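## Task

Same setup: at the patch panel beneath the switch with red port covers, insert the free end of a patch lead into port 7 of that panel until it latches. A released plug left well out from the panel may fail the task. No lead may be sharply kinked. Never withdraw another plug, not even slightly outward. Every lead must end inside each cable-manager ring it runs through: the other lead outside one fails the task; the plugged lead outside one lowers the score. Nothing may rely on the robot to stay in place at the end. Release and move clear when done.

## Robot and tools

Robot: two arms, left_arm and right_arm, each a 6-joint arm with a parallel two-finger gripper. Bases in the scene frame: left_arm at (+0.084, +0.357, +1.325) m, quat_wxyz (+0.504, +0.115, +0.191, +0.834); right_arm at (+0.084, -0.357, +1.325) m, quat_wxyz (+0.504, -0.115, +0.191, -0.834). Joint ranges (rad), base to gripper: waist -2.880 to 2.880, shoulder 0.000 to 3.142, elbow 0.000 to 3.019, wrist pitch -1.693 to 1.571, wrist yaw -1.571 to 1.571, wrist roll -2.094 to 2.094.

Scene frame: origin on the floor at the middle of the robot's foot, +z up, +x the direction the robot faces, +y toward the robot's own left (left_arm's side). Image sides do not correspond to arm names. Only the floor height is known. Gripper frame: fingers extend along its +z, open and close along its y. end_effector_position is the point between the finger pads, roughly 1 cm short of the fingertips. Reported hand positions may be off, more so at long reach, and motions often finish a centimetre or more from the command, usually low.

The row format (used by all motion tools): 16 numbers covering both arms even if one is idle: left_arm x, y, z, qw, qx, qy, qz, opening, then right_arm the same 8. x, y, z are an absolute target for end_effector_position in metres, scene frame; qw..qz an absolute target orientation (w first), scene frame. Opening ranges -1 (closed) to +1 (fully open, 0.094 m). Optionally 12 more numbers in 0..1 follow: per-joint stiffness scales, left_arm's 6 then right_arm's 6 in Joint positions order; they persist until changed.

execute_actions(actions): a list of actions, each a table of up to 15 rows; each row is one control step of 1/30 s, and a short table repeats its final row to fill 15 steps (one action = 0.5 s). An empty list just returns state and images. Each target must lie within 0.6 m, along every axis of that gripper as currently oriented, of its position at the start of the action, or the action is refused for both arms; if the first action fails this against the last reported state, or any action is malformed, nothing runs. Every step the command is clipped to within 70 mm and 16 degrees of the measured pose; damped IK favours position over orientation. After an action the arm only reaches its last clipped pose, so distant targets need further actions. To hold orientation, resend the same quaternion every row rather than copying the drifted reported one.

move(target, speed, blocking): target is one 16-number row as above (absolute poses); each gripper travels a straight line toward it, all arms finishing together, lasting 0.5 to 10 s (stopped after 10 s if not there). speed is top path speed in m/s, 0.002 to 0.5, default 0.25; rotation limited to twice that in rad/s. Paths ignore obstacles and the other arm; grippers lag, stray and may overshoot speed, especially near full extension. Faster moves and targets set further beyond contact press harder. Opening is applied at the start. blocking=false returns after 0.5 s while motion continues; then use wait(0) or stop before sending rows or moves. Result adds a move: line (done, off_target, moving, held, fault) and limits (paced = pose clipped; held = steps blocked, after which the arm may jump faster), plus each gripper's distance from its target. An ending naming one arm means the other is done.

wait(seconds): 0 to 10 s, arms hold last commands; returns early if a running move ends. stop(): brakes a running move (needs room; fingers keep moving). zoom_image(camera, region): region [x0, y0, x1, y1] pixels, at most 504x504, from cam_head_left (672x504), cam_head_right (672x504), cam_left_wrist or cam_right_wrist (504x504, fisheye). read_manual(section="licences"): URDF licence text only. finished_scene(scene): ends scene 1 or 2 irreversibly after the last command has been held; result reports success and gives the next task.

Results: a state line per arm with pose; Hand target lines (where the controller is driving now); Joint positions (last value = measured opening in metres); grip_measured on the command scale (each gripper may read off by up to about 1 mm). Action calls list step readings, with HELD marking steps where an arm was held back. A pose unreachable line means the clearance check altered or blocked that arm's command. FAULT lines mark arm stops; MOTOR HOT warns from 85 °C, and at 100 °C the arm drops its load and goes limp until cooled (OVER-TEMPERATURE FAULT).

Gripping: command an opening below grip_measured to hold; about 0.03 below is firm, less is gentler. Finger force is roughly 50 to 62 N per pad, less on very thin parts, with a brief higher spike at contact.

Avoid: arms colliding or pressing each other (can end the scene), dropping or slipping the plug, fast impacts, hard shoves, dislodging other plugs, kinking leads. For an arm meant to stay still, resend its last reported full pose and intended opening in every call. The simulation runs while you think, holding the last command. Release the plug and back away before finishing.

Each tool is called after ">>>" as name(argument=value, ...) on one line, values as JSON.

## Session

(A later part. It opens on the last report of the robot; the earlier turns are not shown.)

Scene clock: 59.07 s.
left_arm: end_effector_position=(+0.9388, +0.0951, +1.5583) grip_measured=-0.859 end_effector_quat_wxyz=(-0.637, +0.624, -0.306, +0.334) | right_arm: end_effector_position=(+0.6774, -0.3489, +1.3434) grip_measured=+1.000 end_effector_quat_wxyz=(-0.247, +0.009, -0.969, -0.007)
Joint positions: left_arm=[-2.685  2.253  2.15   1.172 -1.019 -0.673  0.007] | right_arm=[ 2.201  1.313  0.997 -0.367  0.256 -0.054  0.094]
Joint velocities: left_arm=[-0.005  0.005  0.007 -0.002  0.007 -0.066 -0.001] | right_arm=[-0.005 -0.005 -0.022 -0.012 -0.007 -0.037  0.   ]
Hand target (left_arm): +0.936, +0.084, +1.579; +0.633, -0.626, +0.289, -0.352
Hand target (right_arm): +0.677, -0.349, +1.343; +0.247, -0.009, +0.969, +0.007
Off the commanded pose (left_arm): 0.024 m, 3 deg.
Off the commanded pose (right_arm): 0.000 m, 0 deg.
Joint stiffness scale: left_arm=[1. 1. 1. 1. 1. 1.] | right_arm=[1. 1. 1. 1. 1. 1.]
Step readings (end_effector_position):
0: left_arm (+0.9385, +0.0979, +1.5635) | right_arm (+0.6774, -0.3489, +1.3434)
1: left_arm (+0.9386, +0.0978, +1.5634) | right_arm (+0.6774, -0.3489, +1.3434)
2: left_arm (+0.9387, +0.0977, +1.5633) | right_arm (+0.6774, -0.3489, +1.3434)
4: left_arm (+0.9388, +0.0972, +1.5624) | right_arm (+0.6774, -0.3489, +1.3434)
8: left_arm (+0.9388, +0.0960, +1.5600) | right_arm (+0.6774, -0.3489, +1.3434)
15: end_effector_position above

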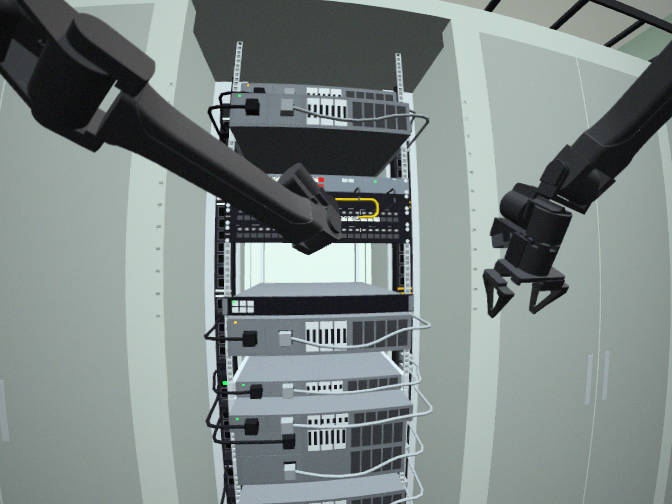

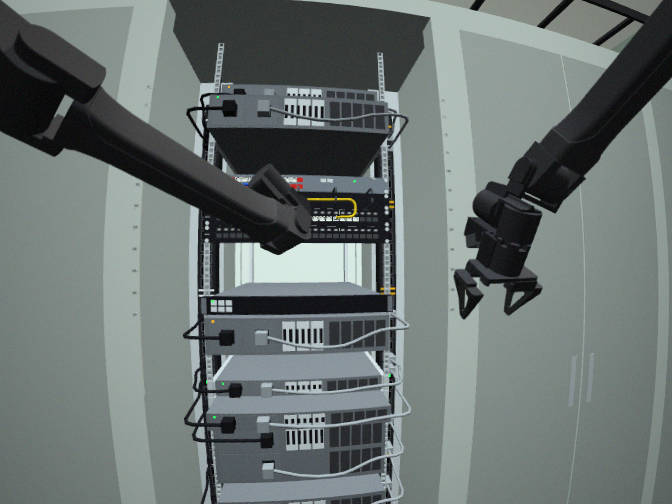

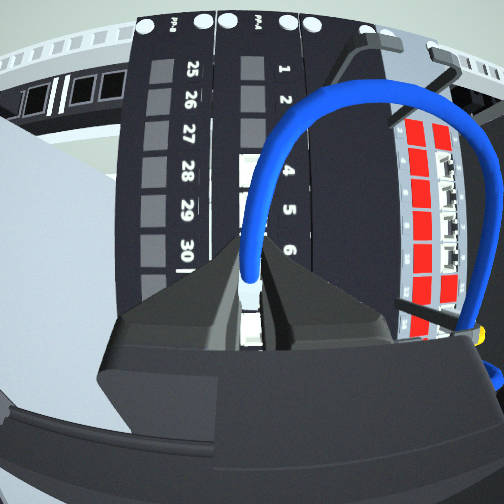

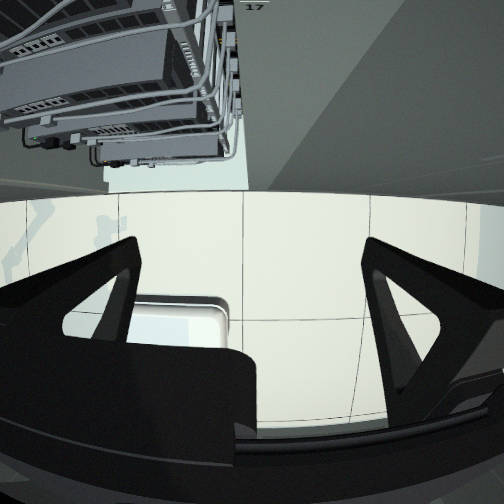

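>>> execute_actions(actions=[[[0.9400,0.0825,1.580,0.6347,-0.627,0.2886,-0.3518,-0.89,0.6774,-0.3489,1.3434,-0.247,0.009,-0.969,-0.007,1]]])

>>> zoom_image(camera="cam_left_wrist", region=[150,150,350,350])

Scene clock: 59.73 s.
left_arm: end_effector_position=(+0.9404, +0.0960, +1.5621) grip_measured=-0.859 end_effector_quat_wxyz=(-0.637, +0.625, -0.300, +0.337) | right_arm: end_effector_position=(+0.6774, -0.3489, +1.3434) grip_measured=+1.000 end_effector_quat_wxyz=(-0.247, +0.009, -0.969, -0.007)
Joint positions: left_arm=[-2.685  2.258  2.168  1.172 -1.019 -0.673  0.007] | right_arm=[ 2.201  1.313  0.997 -0.367  0.256 -0.054  0.094]
Joint velocities: left_arm=[-0.005 -0.005 -0.007 -0.017 -0.022 -0.051  0.   ] | right_arm=[ 0.005 -0.005  0.007 -0.012 -0.007 -0.037  0.   ]
Hand target (left_arm): +0.939, +0.083, +1.580; +0.633, -0.626, +0.289, -0.352
Hand target (right_arm): +0.677, -0.349, +1.343; +0.247, -0.009, +0.969, +0.007
Off the commanded pose (left_arm): 0.022 m, 2 deg.
Off the commanded pose (right_arm): 0.000 m, 0 deg.
Joint stiffness scale: left_arm=[1. 1. 1. 1. 1. 1.] | right_arm=[1. 1. 1. 1. 1. 1.]
Step readings (end_effector_position):
0: left_arm (+0.9388, +0.0951, +1.5583) | right_arm (+0.6774, -0.3489, +1.3434)
1: left_arm (+0.9389, +0.0952, +1.5587) | right_arm (+0.6774, -0.3489, +1.3434)
2: left_arm (+0.9393, +0.0951, +1.5590) | right_arm (+0.6774, -0.3489, +1.3434)
4: left_arm (+0.9398, +0.0954, +1.5603) | right_arm (+0.6774, -0.3489, +1.3434)
8: left_arm (+0.9403, +0.0957, +1.5615) | right_arm (+0.6774, -0.3489, +1.3434)
15: end_effector_position above

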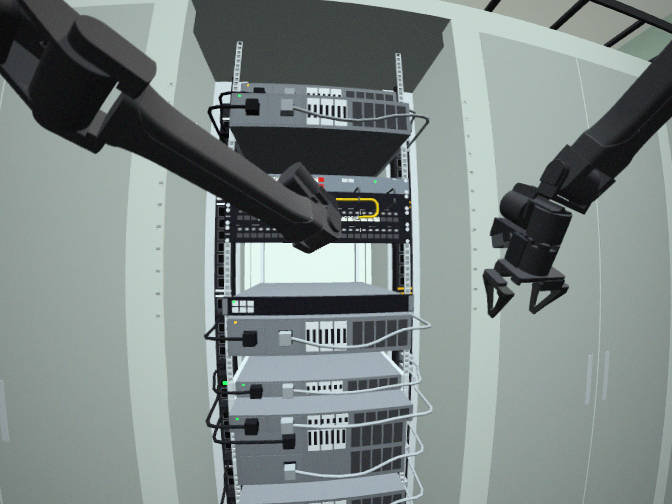

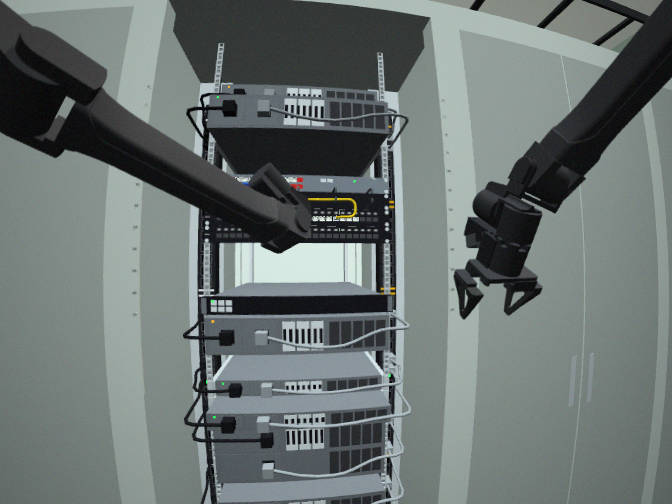

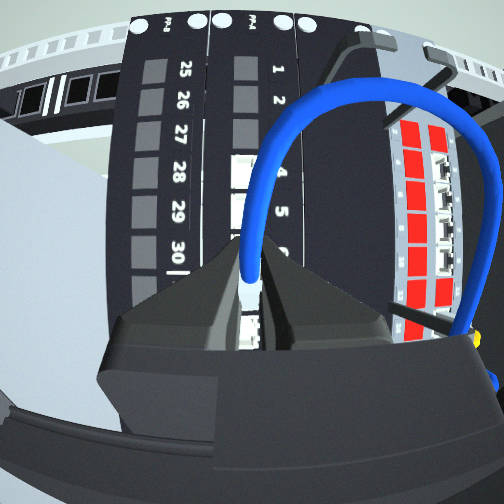

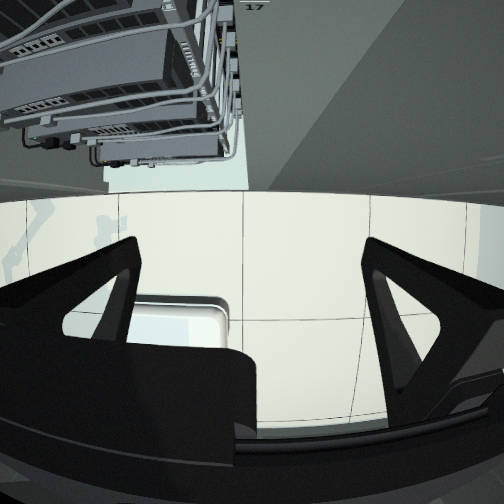

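Region (150, 150, 350, 350) of cam_left_wrist's 504x504 image, scaled by 2.520, with more detail than that image has.

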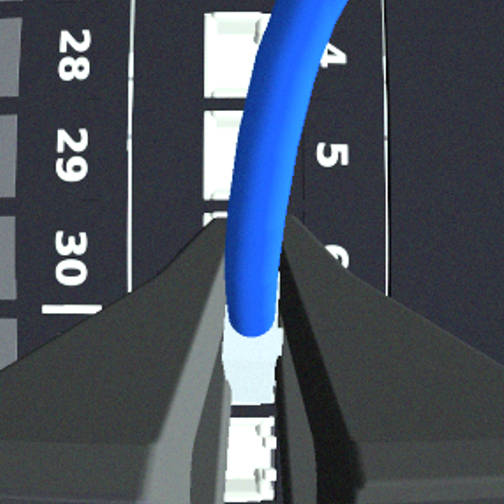

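>>> execute_actions(actions=[[[0.9410,0.0815,1.5772,0.6347,-0.627,0.2886,-0.3518,-0.89,0.6774,-0.3489,1.3434,-0.247,0.009,-0.969,-0.007,1]]])

>>> zoom_image(camera="cam_left_wrist", region=[150,150,350,350])

Scene clock: 60.37 s.
left_arm: end_effector_position=(+0.9409, +0.0934, +1.5577) grip_measured=-0.859 end_effector_quat_wxyz=(-0.637, +0.625, -0.301, +0.336) | right_arm: end_effector_position=(+0.6774, -0.3489, +1.3434) grip_measured=+1.000 end_effector_quat_wxyz=(-0.247, +0.009, -0.969, -0.007)
Joint positions: left_arm=[-2.685  2.268  2.175  1.172 -1.019 -0.673  0.007] | right_arm=[ 2.201  1.313  0.997 -0.367  0.256 -0.054  0.094]
Joint velocities: left_arm=[-0.005 -0.024 -0.012 -0.017  0.022  0.037  0.001] | right_arm=[-0.024 -0.005  0.007  0.012 -0.007  0.007  0.   ]
Hand target (left_arm): +0.940, +0.082, +1.577; +0.633, -0.626, +0.289, -0.352
Hand target (right_arm): +0.677, -0.349, +1.343; +0.247, -0.009, +0.969, +0.007
Off the commanded pose (left_arm): 0.023 m, 2 deg.
Off the commanded pose (right_arm): 0.000 m, 0 deg.
Joint stiffness scale: left_arm=[1. 1. 1. 1. 1. 1.] | right_arm=[1. 1. 1. 1. 1. 1.]
Step readings (end_effector_position):
0: left_arm (+0.9404, +0.0957, +1.5616) | right_arm (+0.6774, -0.3489, +1.3434)
1: left_arm (+0.9404, +0.0955, +1.5613) | right_arm (+0.6774, -0.3489, +1.3434)
2: left_arm (+0.9406, +0.0954, +1.5613) | right_arm (+0.6774, -0.3489, +1.3434)
4: left_arm (+0.9408, +0.0949, +1.5606) | right_arm (+0.6774, -0.3489, +1.3434)
8: left_arm (+0.9409, +0.0941, +1.5591) | right_arm (+0.6774, -0.3489, +1.3434)
15: end_effector_position above

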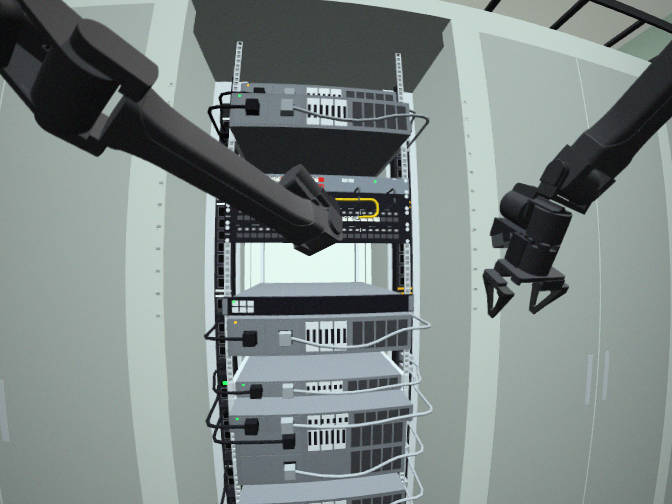

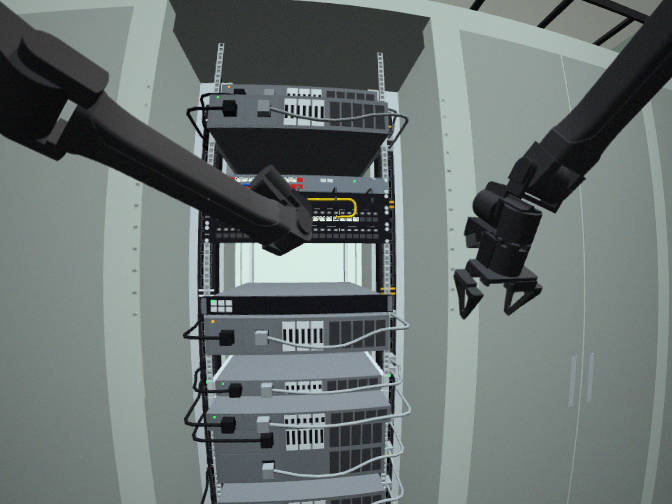

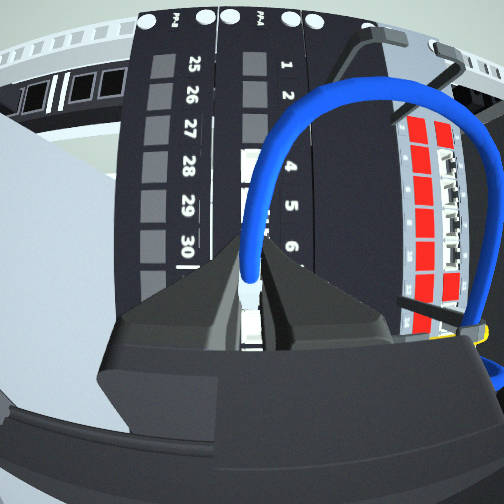

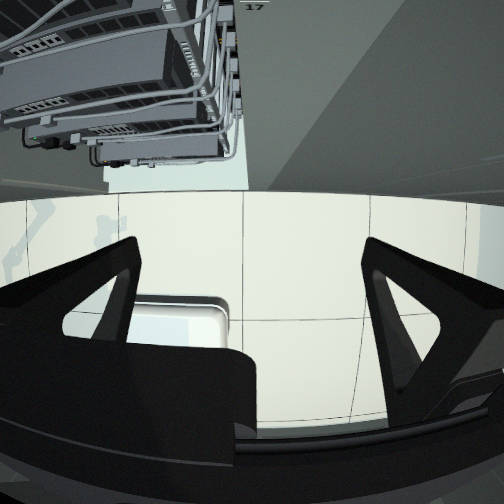

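Region (150, 150, 350, 350) of cam_left_wrist's 504x504 image, scaled by 2.520, with more detail than that image has.

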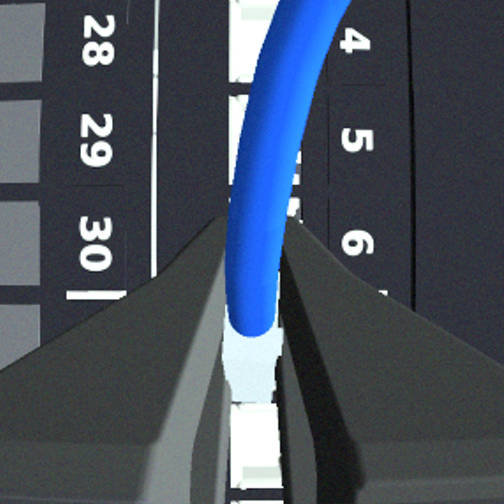

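>>> execute_actions(actions=[[[0.9425,0.0815,1.5772,0.6347,-0.627,0.2886,-0.3518,-0.89,0.6774,-0.3489,1.3434,-0.247,0.009,-0.969,-0.007,1]]])

>>> zoom_image(camera="cam_left_wrist", region=[150,150,350,350])

Scene clock: 61.07 s.
left_arm: end_effector_position=(+0.9416, +0.0942, +1.5602) grip_measured=-0.859 end_effector_quat_wxyz=(-0.637, +0.626, -0.298, +0.337) | right_arm: end_effector_position=(+0.6774, -0.3489, +1.3434) grip_measured=+1.000 end_effector_quat_wxyz=(-0.247, +0.009, -0.969, -0.007)
Joint positions: left_arm=[-2.685  2.269  2.183  1.172 -1.019 -0.673  0.007] | right_arm=[ 2.201  1.313  0.997 -0.367  0.256 -0.054  0.094]
Joint velocities: left_arm=[-0.015 -0.005 -0.002 -0.012  0.066  0.007 -0.   ] | right_arm=[-0.005 -0.005  0.007  0.017  0.051 -0.051  0.   ]
Hand target (left_arm): +0.941, +0.082, +1.577; +0.633, -0.626, +0.289, -0.352
Hand target (right_arm): +0.677, -0.349, +1.343; +0.247, -0.009, +0.969, +0.007
Off the commanded pose (left_arm): 0.021 m, 2 deg.
Off the commanded pose (right_arm): 0.000 m, 0 deg.
Joint stiffness scale: left_arm=[1. 1. 1. 1. 1. 1.] | right_arm=[1. 1. 1. 1. 1. 1.]
Step readings (end_effector_position):
0: left_arm (+0.9409, +0.0934, +1.5577) | right_arm (+0.6774, -0.3489, +1.3434)
1: left_arm (+0.9410, +0.0935, +1.5580) | right_arm (+0.6774, -0.3489, +1.3434)
2: left_arm (+0.9411, +0.0935, +1.5581) | right_arm (+0.6774, -0.3489, +1.3434)
4: left_arm (+0.9413, +0.0936, +1.5587) | right_arm (+0.6774, -0.3489, +1.3434)
8: left_arm (+0.9416, +0.0940, +1.5599) | right_arm (+0.6774, -0.3489, +1.3434)
15: end_effector_position above

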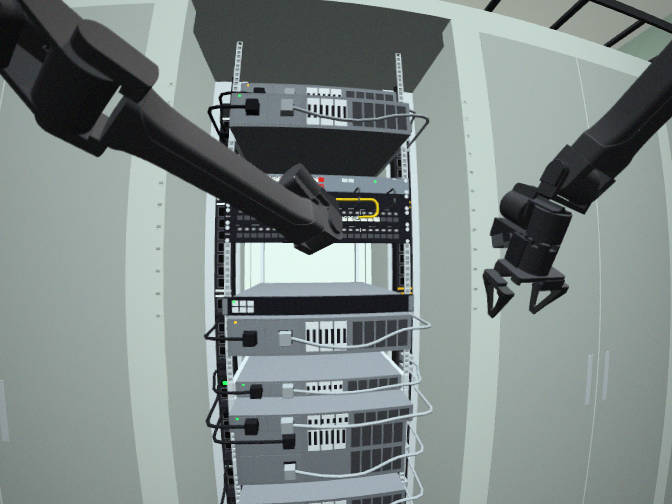

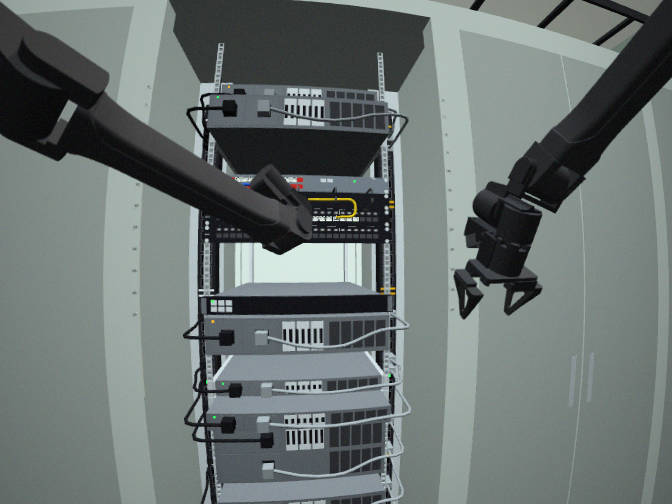

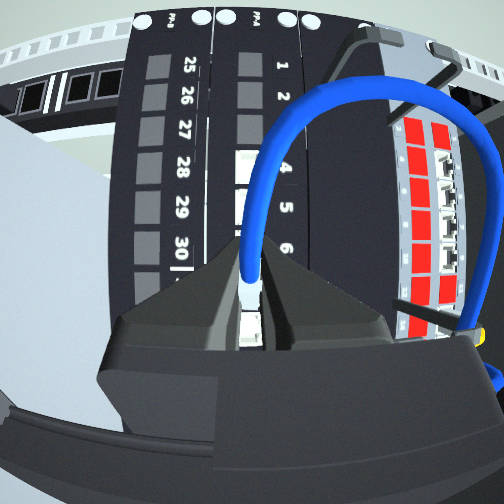

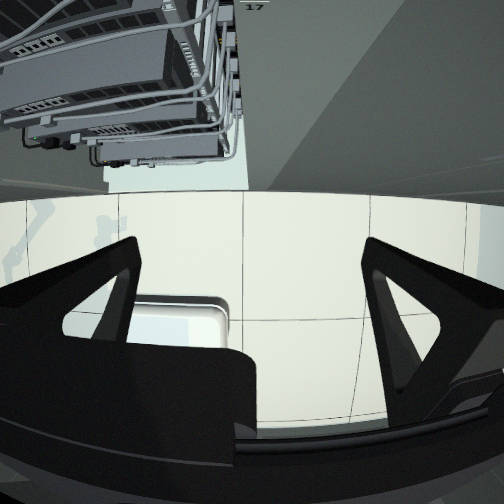

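Region (150, 150, 350, 350) of cam_left_wrist's 504x504 image, scaled by 2.520, with more detail than that image has.

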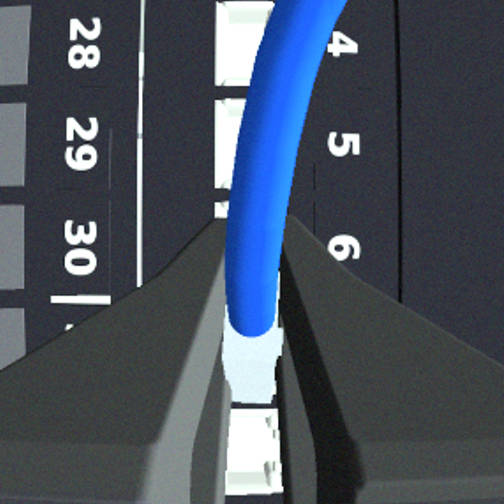

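>>> execute_actions(actions=[[[0.9445,0.081,1.5752,0.6347,-0.627,0.2886,-0.3518,-0.89,0.6774,-0.3489,1.3434,-0.247,0.009,-0.969,-0.007,1]]])

>>> zoom_image(camera="cam_left_wrist", region=[150,150,350,350])

Scene clock: 61.70 s.
left_arm: end_effector_position=(+0.9425, +0.0925, +1.5581) grip_measured=-0.859 end_effector_quat_wxyz=(-0.637, +0.626, -0.297, +0.338) | right_arm: end_effector_position=(+0.6774, -0.3489, +1.3434) grip_measured=+1.000 end_effector_quat_wxyz=(-0.247, +0.009, -0.969, -0.007)
Joint positions: left_arm=[-2.685  2.279  2.195  1.172 -1.018 -0.673  0.007] | right_arm=[ 2.201  1.313  0.997 -0.367  0.256 -0.054  0.094]
Joint velocities: left_arm=[-0.005 -0.005  0.002  0.002 -0.081 -0.037 -0.   ] | right_arm=[-0.005 -0.005 -0.002  0.007 -0.081  0.007  0.   ]
Hand target (left_arm): +0.943, +0.082, +1.575; +0.633, -0.626, +0.289, -0.352
Hand target (right_arm): +0.677, -0.349, +1.343; +0.247, -0.009, +0.969, +0.007
Off the commanded pose (left_arm): 0.021 m, 2 deg.
Off the commanded pose (right_arm): 0.000 m, 0 deg.
Joint stiffness scale: left_arm=[1. 1. 1. 1. 1. 1.] | right_arm=[1. 1. 1. 1. 1. 1.]
Step readings (end_effector_position):
0: left_arm (+0.9416, +0.0940, +1.5599) | right_arm (+0.6774, -0.3489, +1.3434)
1: left_arm (+0.9417, +0.0940, +1.5600) | right_arm (+0.6774, -0.3489, +1.3434)
2: left_arm (+0.9420, +0.0939, +1.5603) | right_arm (+0.6774, -0.3489, +1.3434)
4: left_arm (+0.9424, +0.0936, +1.5602) | right_arm (+0.6774, -0.3489, +1.3434)
8: left_arm (+0.9425, +0.0930, +1.5592) | right_arm (+0.6774, -0.3489, +1.3434)
15: end_effector_position above

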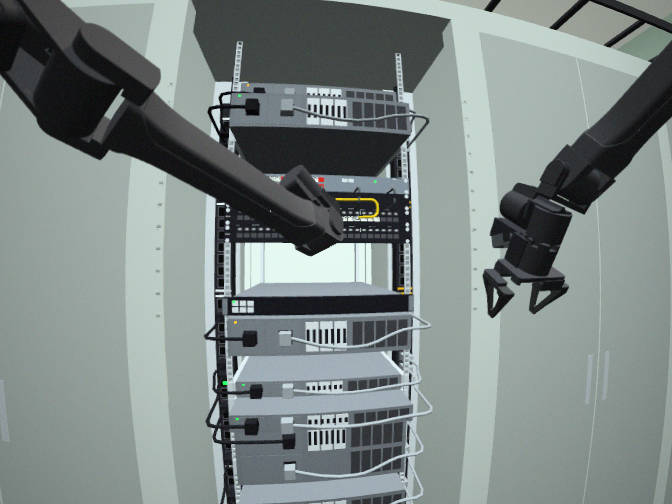

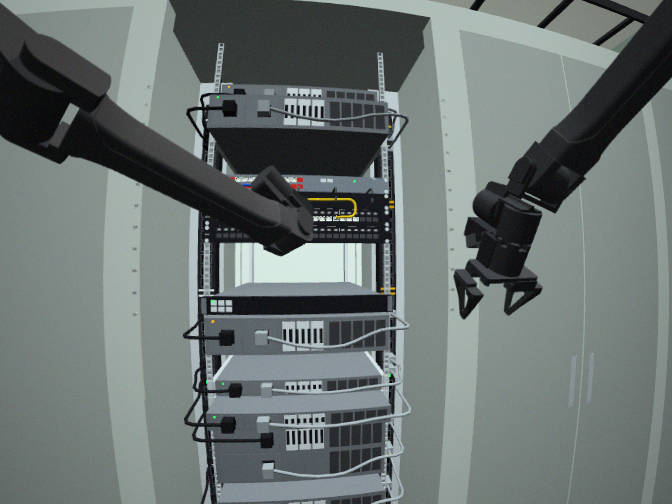

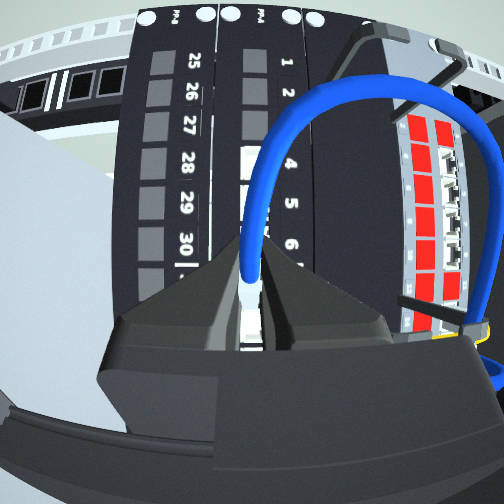

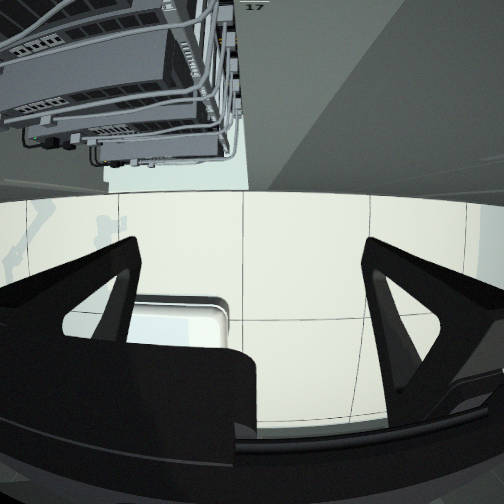

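Region (150, 150, 350, 350) of cam_left_wrist's 504x504 image, scaled by 2.520, with more detail than that image has.

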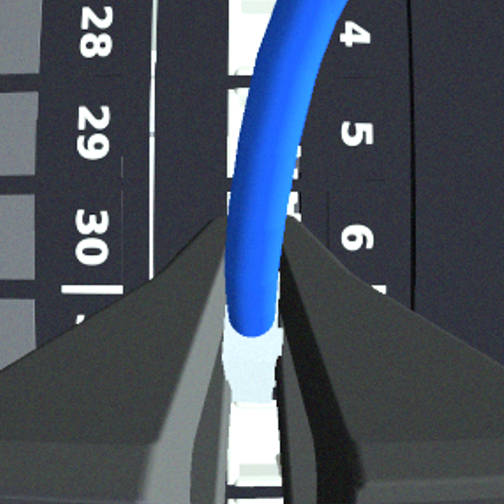

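>>> execute_actions(actions=[[[0.946,0.081,1.5748,0.6347,-0.627,0.2886,-0.3518,-0.89,0.6774,-0.3489,1.3434,-0.247,0.009,-0.969,-0.007,1]],[[0.948,0.0805,1.5733,0.6347,-0.627,0.2886,-0.3518,-0.89,0.6774,-0.3489,1.3434,-0.247,0.009,-0.969,-0.007,1]]])

>>> zoom_image(camera="cam_left_wrist", region=[150,150,350,350])

Scene clock: 62.97 s.
left_arm: end_effector_position=(+0.9454, +0.0903, +1.5579) grip_measured=-0.859 end_effector_quat_wxyz=(-0.637, +0.625, -0.298, +0.339) | right_arm: end_effector_position=(+0.6774, -0.3489, +1.3434) grip_measured=+1.000 end_effector_quat_wxyz=(-0.247, +0.009, -0.969, -0.007)
Joint positions: left_arm=[-2.685  2.29   2.216  1.159 -1.017 -0.676  0.007] | right_arm=[ 2.201  1.313  0.997 -0.367  0.256 -0.054  0.094]
Joint velocities: left_arm=[ 0.005 -0.005 -0.007  0.002  0.007 -0.037  0.001] | right_arm=[ 0.005 -0.005 -0.007 -0.017  0.007 -0.007  0.   ]
Hand target (left_arm): +0.947, +0.081, +1.573; +0.633, -0.626, +0.289, -0.352
Hand target (right_arm): +0.677, -0.349, +1.343; +0.247, -0.009, +0.969, +0.007
Off the commanded pose (left_arm): 0.018 m, 2 deg.
Off the commanded pose (right_arm): 0.000 m, 0 deg.
Joint stiffness scale: left_arm=[1. 1. 1. 1. 1. 1.] | right_arm=[1. 1. 1. 1. 1. 1.]
Step readings (end_effector_position; steps 1 to 15: 1st action; 16 to 30: 2nd action):
0: left_arm (+0.9425, +0.0925, +1.5581) | right_arm (+0.6774, -0.3489, +1.3434)
1: left_arm (+0.9427, +0.0923, +1.5581) | right_arm (+0.6774, -0.3489, +1.3434)
2: left_arm (+0.9429, +0.0922, +1.5583) | right_arm (+0.6774, -0.3489, +1.3434)
4: left_arm (+0.9433, +0.0921, +1.5586) | right_arm (+0.6774, -0.3489, +1.3434)
8: left_arm (+0.9437, +0.0922, +1.5594) | right_arm (+0.6774, -0.3489, +1.3434)
15: left_arm (+0.9438, +0.0922, +1.5594) | right_arm (+0.6774, -0.3489, +1.3434)
16: left_arm (+0.9439, +0.0921, +1.5595) | right_arm (+0.6774, -0.3489, +1.3434)
17: left_arm (+0.9444, +0.0918, +1.5595) | right_arm (+0.6774, -0.3489, +1.3434)
19: left_arm (+0.9450, +0.0914, +1.5596) | right_arm (+0.6774, -0.3489, +1.3434)
23: left_arm (+0.9453, +0.0905, +1.5584) | right_arm (+0.6774, -0.3489, +1.3434)
30: end_effector_position above

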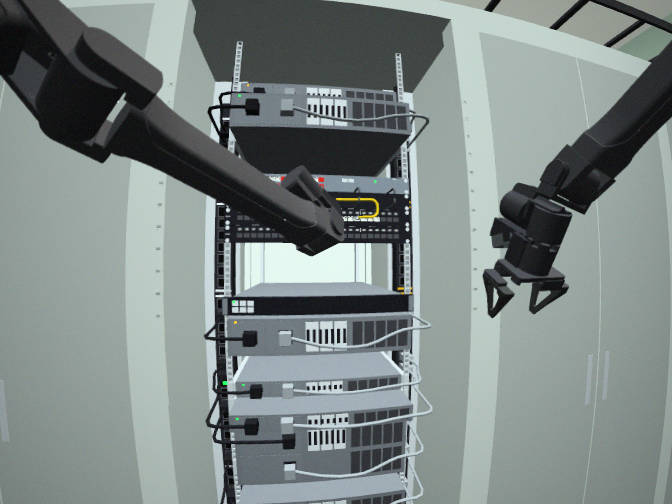

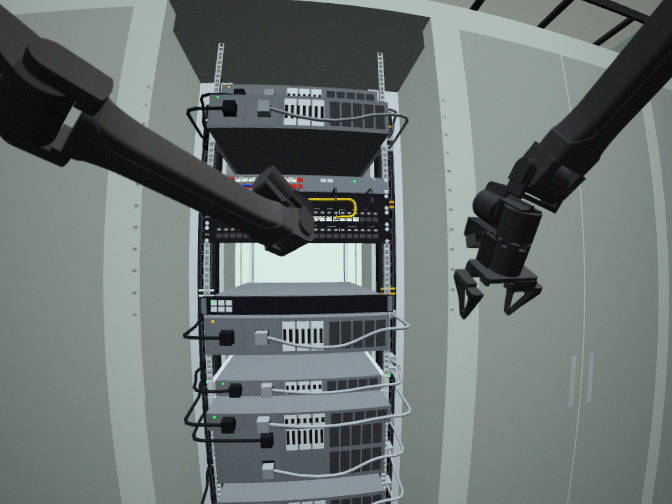

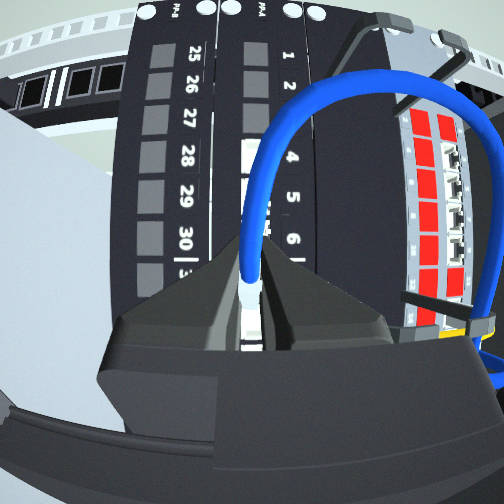

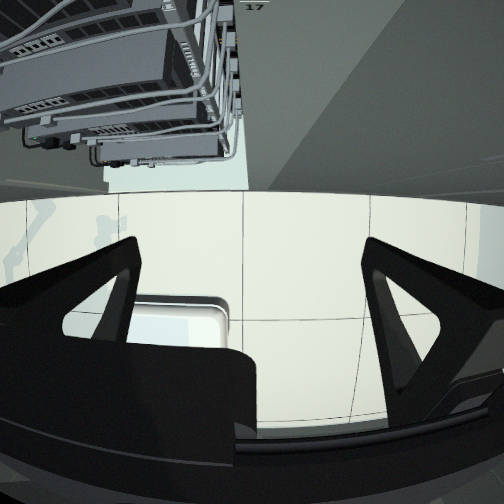

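Region (150, 150, 350, 350) of cam_left_wrist's 504x504 image, scaled by 2.520, with more detail than that image has.

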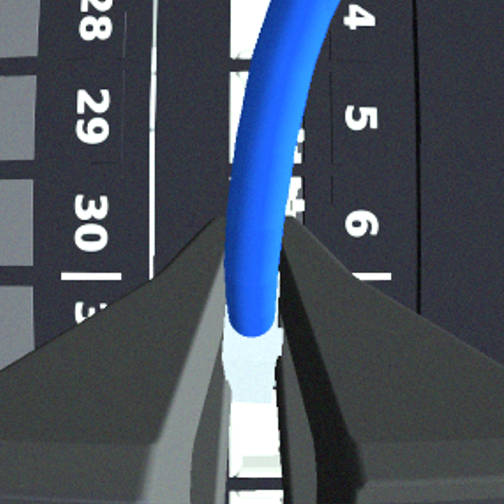

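>>> execute_actions(actions=[[[0.94,0.0805,1.5733,0.6347,-0.627,0.2886,-0.3518,-0.8,0.6774,-0.3489,1.3434,-0.247,0.009,-0.969,-0.007,1]],[[0.94,0.0805,1.5733,0.6347,-0.627,0.2886,-0.3518,-0.65,0.6774,-0.3489,1.3434,-0.247,0.009,-0.969,-0.007,1]],[[0.94,0.0805,1.5733,0.6347,-0.627,0.2886,-0.3518,-0.4,0.6774,-0.3489,1.3434,-0.247,0.009,-0.969,-0.007,1]]])

>>> zoom_image(camera="cam_left_wrist", region=[150,150,350,350])

Scene clock: 65.77 s.
left_arm: end_effector_position=(+0.9453, +0.0904, +1.5577) grip_measured=-0.403 end_effector_quat_wxyz=(-0.637, +0.626, -0.298, +0.338) | right_arm: end_effector_position=(+0.6774, -0.3489, +1.3434) grip_measured=+1.000 end_effector_quat_wxyz=(-0.247, +0.009, -0.969, -0.007)
Joint positions: left_arm=[-2.685  2.29   2.216  1.159 -1.018 -0.676  0.028] | right_arm=[ 2.201  1.313  0.997 -0.367  0.256 -0.054  0.094]
Joint velocities: left_arm=[-0.005 -0.005  0.002  0.007  0.051  0.066  0.   ] | right_arm=[ 0.005 -0.015 -0.002 -0.017 -0.081 -0.051  0.   ]
Hand target (left_arm): +0.940, +0.081, +1.573; +0.633, -0.626, +0.288, -0.351
Hand target (right_arm): +0.677, -0.349, +1.343; +0.247, -0.009, +0.969, +0.007
Off the commanded pose (left_arm): 0.019 m, 2 deg.
Off the commanded pose (right_arm): 0.000 m, 0 deg.
Joint stiffness scale: left_arm=[1. 1. 1. 1. 1. 1.] | right_arm=[1. 1. 1. 1. 1. 1.]
Step readings (end_effector_position; steps 1 to 15: 1st action; 16 to 30: 2nd action; 31 to 45: 3rd action):
0: left_arm (+0.9454, +0.0903, +1.5579) | right_arm (+0.6774, -0.3489, +1.3434)
1: left_arm (+0.9454, +0.0903, +1.5579) | right_arm (+0.6774, -0.3489, +1.3434)
2: left_arm (+0.9454, +0.0903, +1.5579) | right_arm (+0.6774, -0.3489, +1.3434)
4: left_arm (+0.9454, +0.0903, +1.5579) | right_arm (+0.6774, -0.3489, +1.3434)
8: left_arm (+0.9454, +0.0903, +1.5579) | right_arm (+0.6774, -0.3489, +1.3434)
15: left_arm (+0.9454, +0.0903, +1.5579) | right_arm (+0.6774, -0.3489, +1.3434)
16: left_arm (+0.9454, +0.0903, +1.5579) | right_arm (+0.6774, -0.3489, +1.3434)
17: left_arm (+0.9454, +0.0903, +1.5579) | right_arm (+0.6774, -0.3489, +1.3434)
19: left_arm (+0.9454, +0.0903, +1.5579) | right_arm (+0.6774, -0.3489, +1.3434)
23: left_arm (+0.9454, +0.0903, +1.5579) | right_arm (+0.6774, -0.3489, +1.3434)
30: left_arm (+0.9454, +0.0903, +1.5579) | right_arm (+0.6774, -0.3489, +1.3434)
31: left_arm (+0.9454, +0.0903, +1.5579) | right_arm (+0.6774, -0.3489, +1.3434)
32: left_arm (+0.9454, +0.0903, +1.5579) | right_arm (+0.6774, -0.3489, +1.3434)
34: left_arm (+0.9453, +0.0903, +1.5578) | right_arm (+0.6774, -0.3489, +1.3434)
38: left_arm (+0.9453, +0.0904, +1.5577) | right_arm (+0.6774, -0.3489, +1.3434)
45: end_effector_position above

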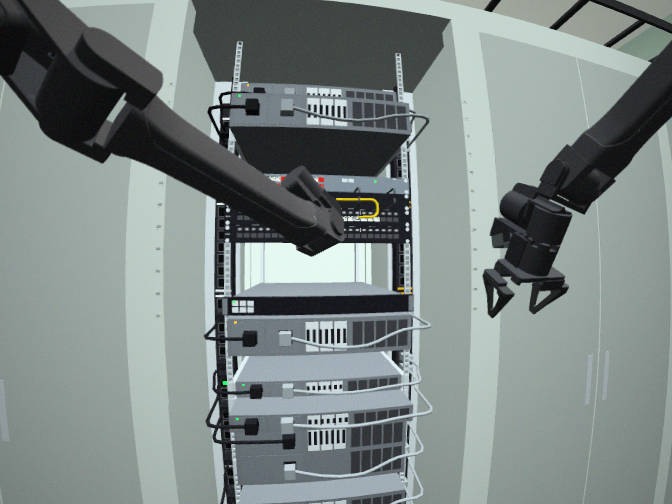

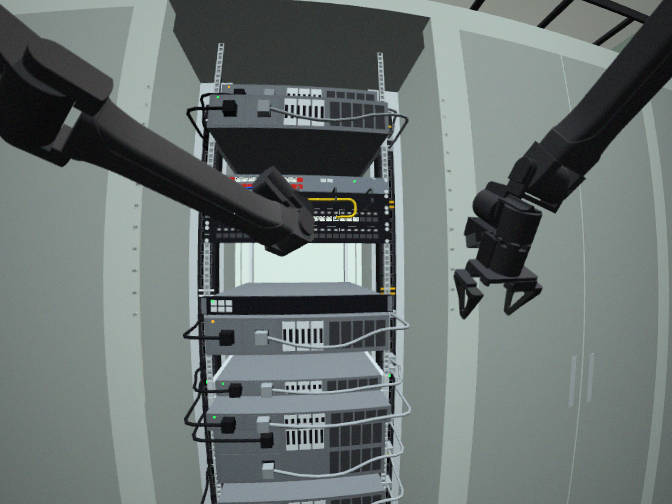

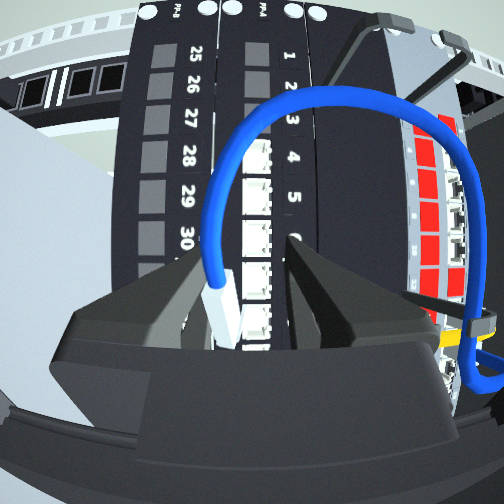

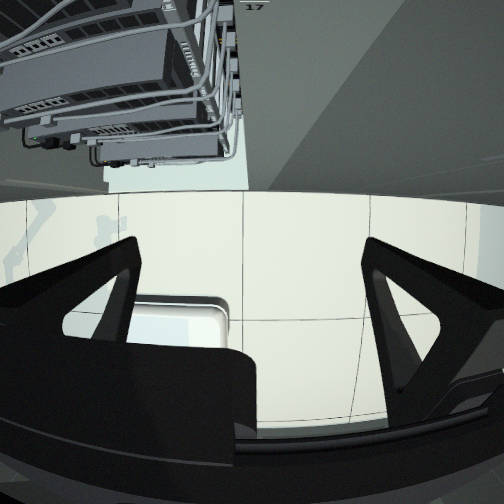

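Region (150, 150, 350, 350) of cam_left_wrist's 504x504 image, scaled by 2.520, with more detail than that image has.

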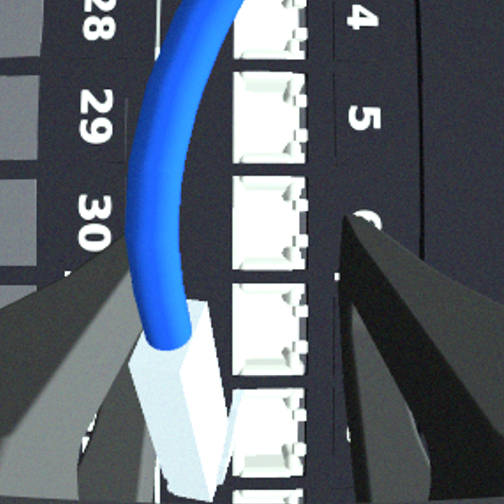

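>>> move(target=[0.925,0.088,1.575,0.521,-0.521,0.478,-0.478,-0.3,0.6774,-0.3489,1.3434,-0.247,0.009,-0.969,-0.007,1], speed=0.12)

Scene clock: 68.83 s.
left_arm: end_effector_position=(+0.9174, +0.0669, +1.5610) grip_measured=-0.303 end_effector_quat_wxyz=(-0.519, +0.515, -0.487, +0.477) | right_arm: end_effector_position=(+0.6774, -0.3489, +1.3434) grip_measured=+1.000 end_effector_quat_wxyz=(-0.247, +0.009, -0.969, -0.007)
Joint positions: left_arm=[-2.661  1.91   1.667  0.733 -0.58  -1.082  0.033] | right_arm=[ 2.201  1.313  0.997 -0.367  0.256 -0.054  0.094]
Joint velocities: left_arm=[ 0.005 -0.005  0.002 -0.007 -0.037  0.007  0.   ] | right_arm=[-0.015 -0.005  0.012 -0.002  0.037 -0.022  0.   ]
Hand target (left_arm): +0.925, +0.088, +1.575; +0.524, -0.520, +0.478, -0.476
Hand target (right_arm): +0.677, -0.349, +1.343; +0.247, -0.009, +0.969, +0.007
Off the commanded pose (left_arm): 0.026 m, 1 deg.
Off the commanded pose (right_arm): 0.000 m, 0 deg.
Joint stiffness scale: left_arm=[1. 1. 1. 1. 1. 1.] | right_arm=[1. 1. 1. 1. 1. 1.]
move: off_target (left_arm)

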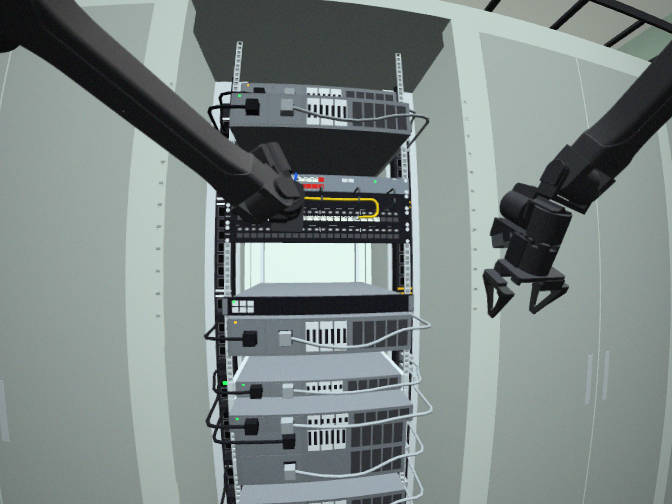

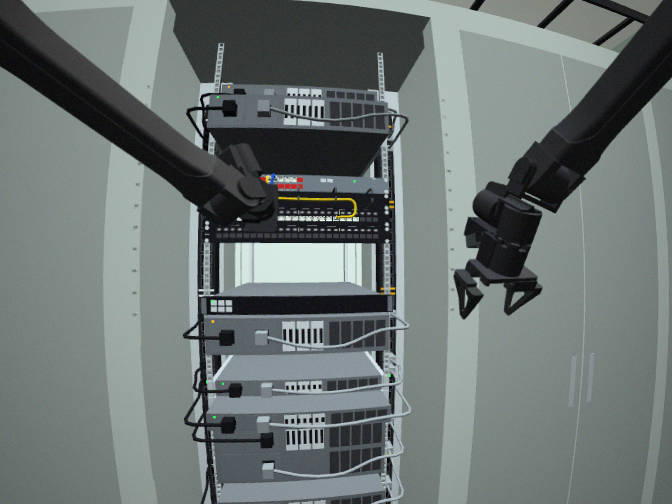

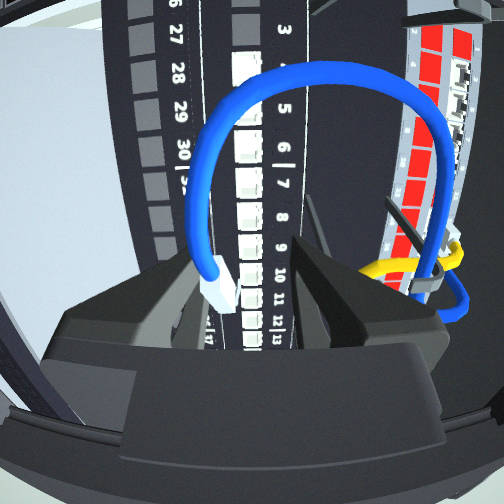

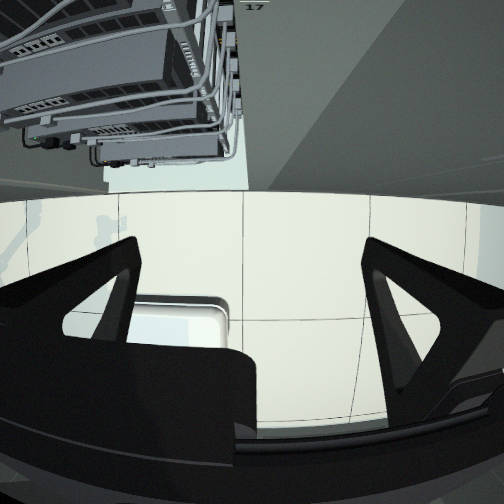

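>>> move(target=[0.915,0.095,1.572,0.38,-0.38,0.596,-0.596,-0.3,0.6774,-0.3489,1.3434,-0.247,0.009,-0.969,-0.007,1], speed=0.15)

>>> zoom_image(camera="cam_left_wrist", region=[150,150,350,350])

Scene clock: 71.13 s.
left_arm: end_effector_position=(+0.9108, +0.0779, +1.5597) grip_measured=-0.303 end_effector_quat_wxyz=(-0.377, +0.375, -0.602, +0.596) | right_arm: end_effector_position=(+0.6774, -0.3489, +1.3434) grip_measured=+1.000 end_effector_quat_wxyz=(-0.247, +0.009, -0.969, -0.007)
Joint positions: left_arm=[-2.526  1.757  1.548  0.466  0.025 -1.202  0.033] | right_arm=[ 2.201  1.313  0.997 -0.367  0.256 -0.054  0.094]
Joint velocities: left_arm=[ 0.005 -0.015 -0.012 -0.012  0.051 -0.095  0.001] | right_arm=[ 0.005  0.005 -0.007 -0.017 -0.022 -0.007  0.   ]
Hand target (left_arm): +0.915, +0.095, +1.572; +0.382, -0.379, +0.596, -0.596
Hand target (right_arm): +0.677, -0.349, +1.343; +0.247, -0.009, +0.969, +0.007
Off the commanded pose (left_arm): 0.021 m, 1 deg.
Off the commanded pose (right_arm): 0.000 m, 0 deg.
Joint stiffness scale: left_arm=[1. 1. 1. 1. 1. 1.] | right_arm=[1. 1. 1. 1. 1. 1.]
move: off_target (left_arm)

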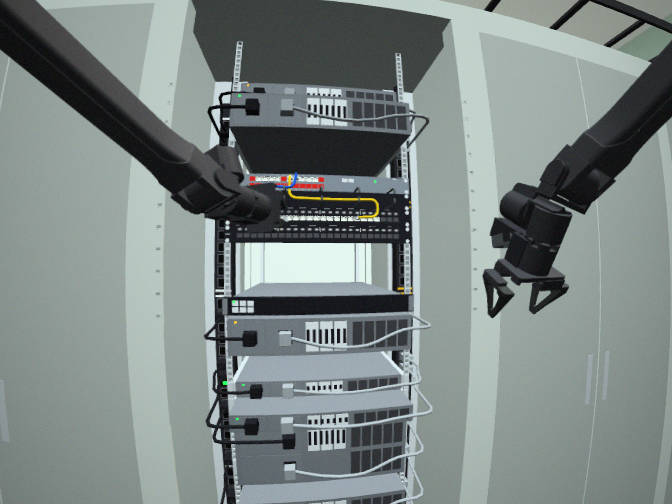

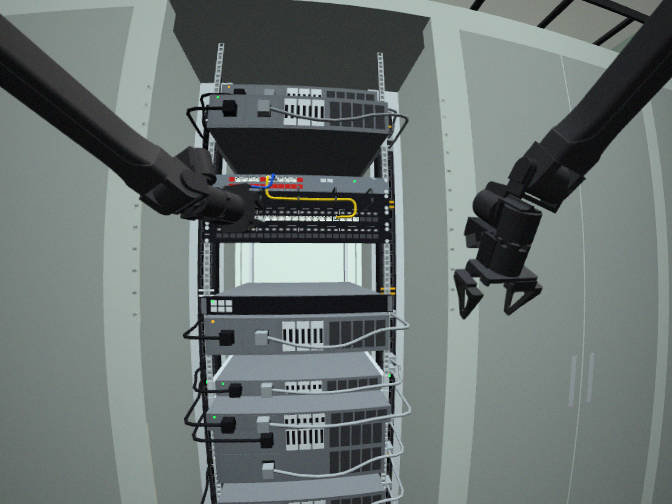

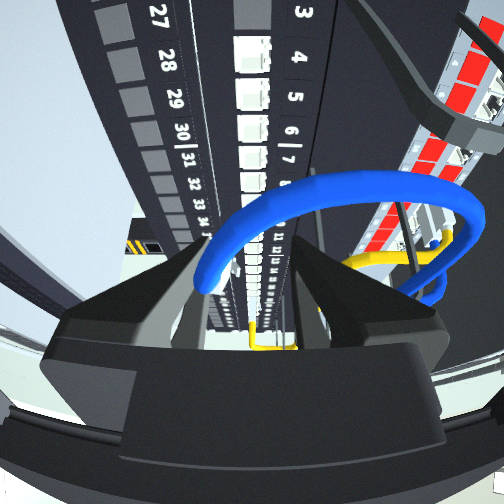

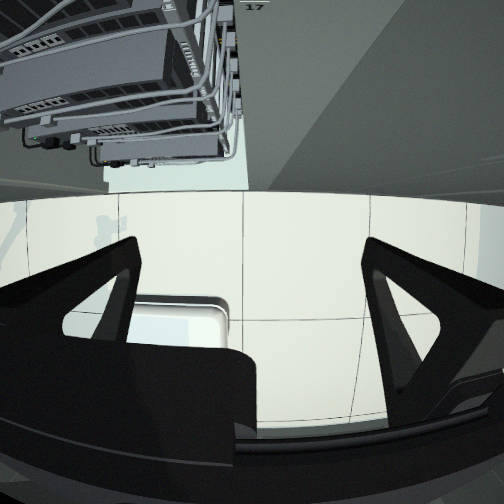

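Region (150, 150, 350, 350) of cam_left_wrist's 504x504 image, scaled by 2.520, with more detail than that image has.

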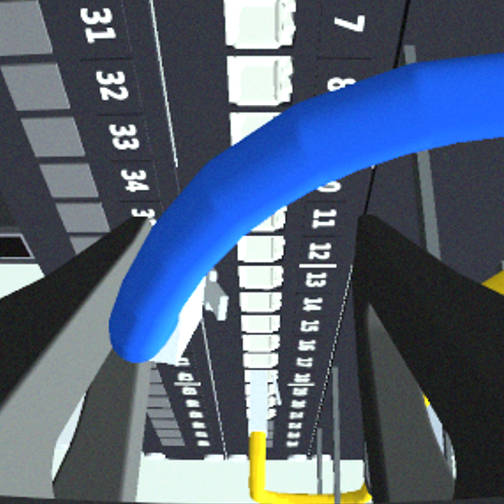

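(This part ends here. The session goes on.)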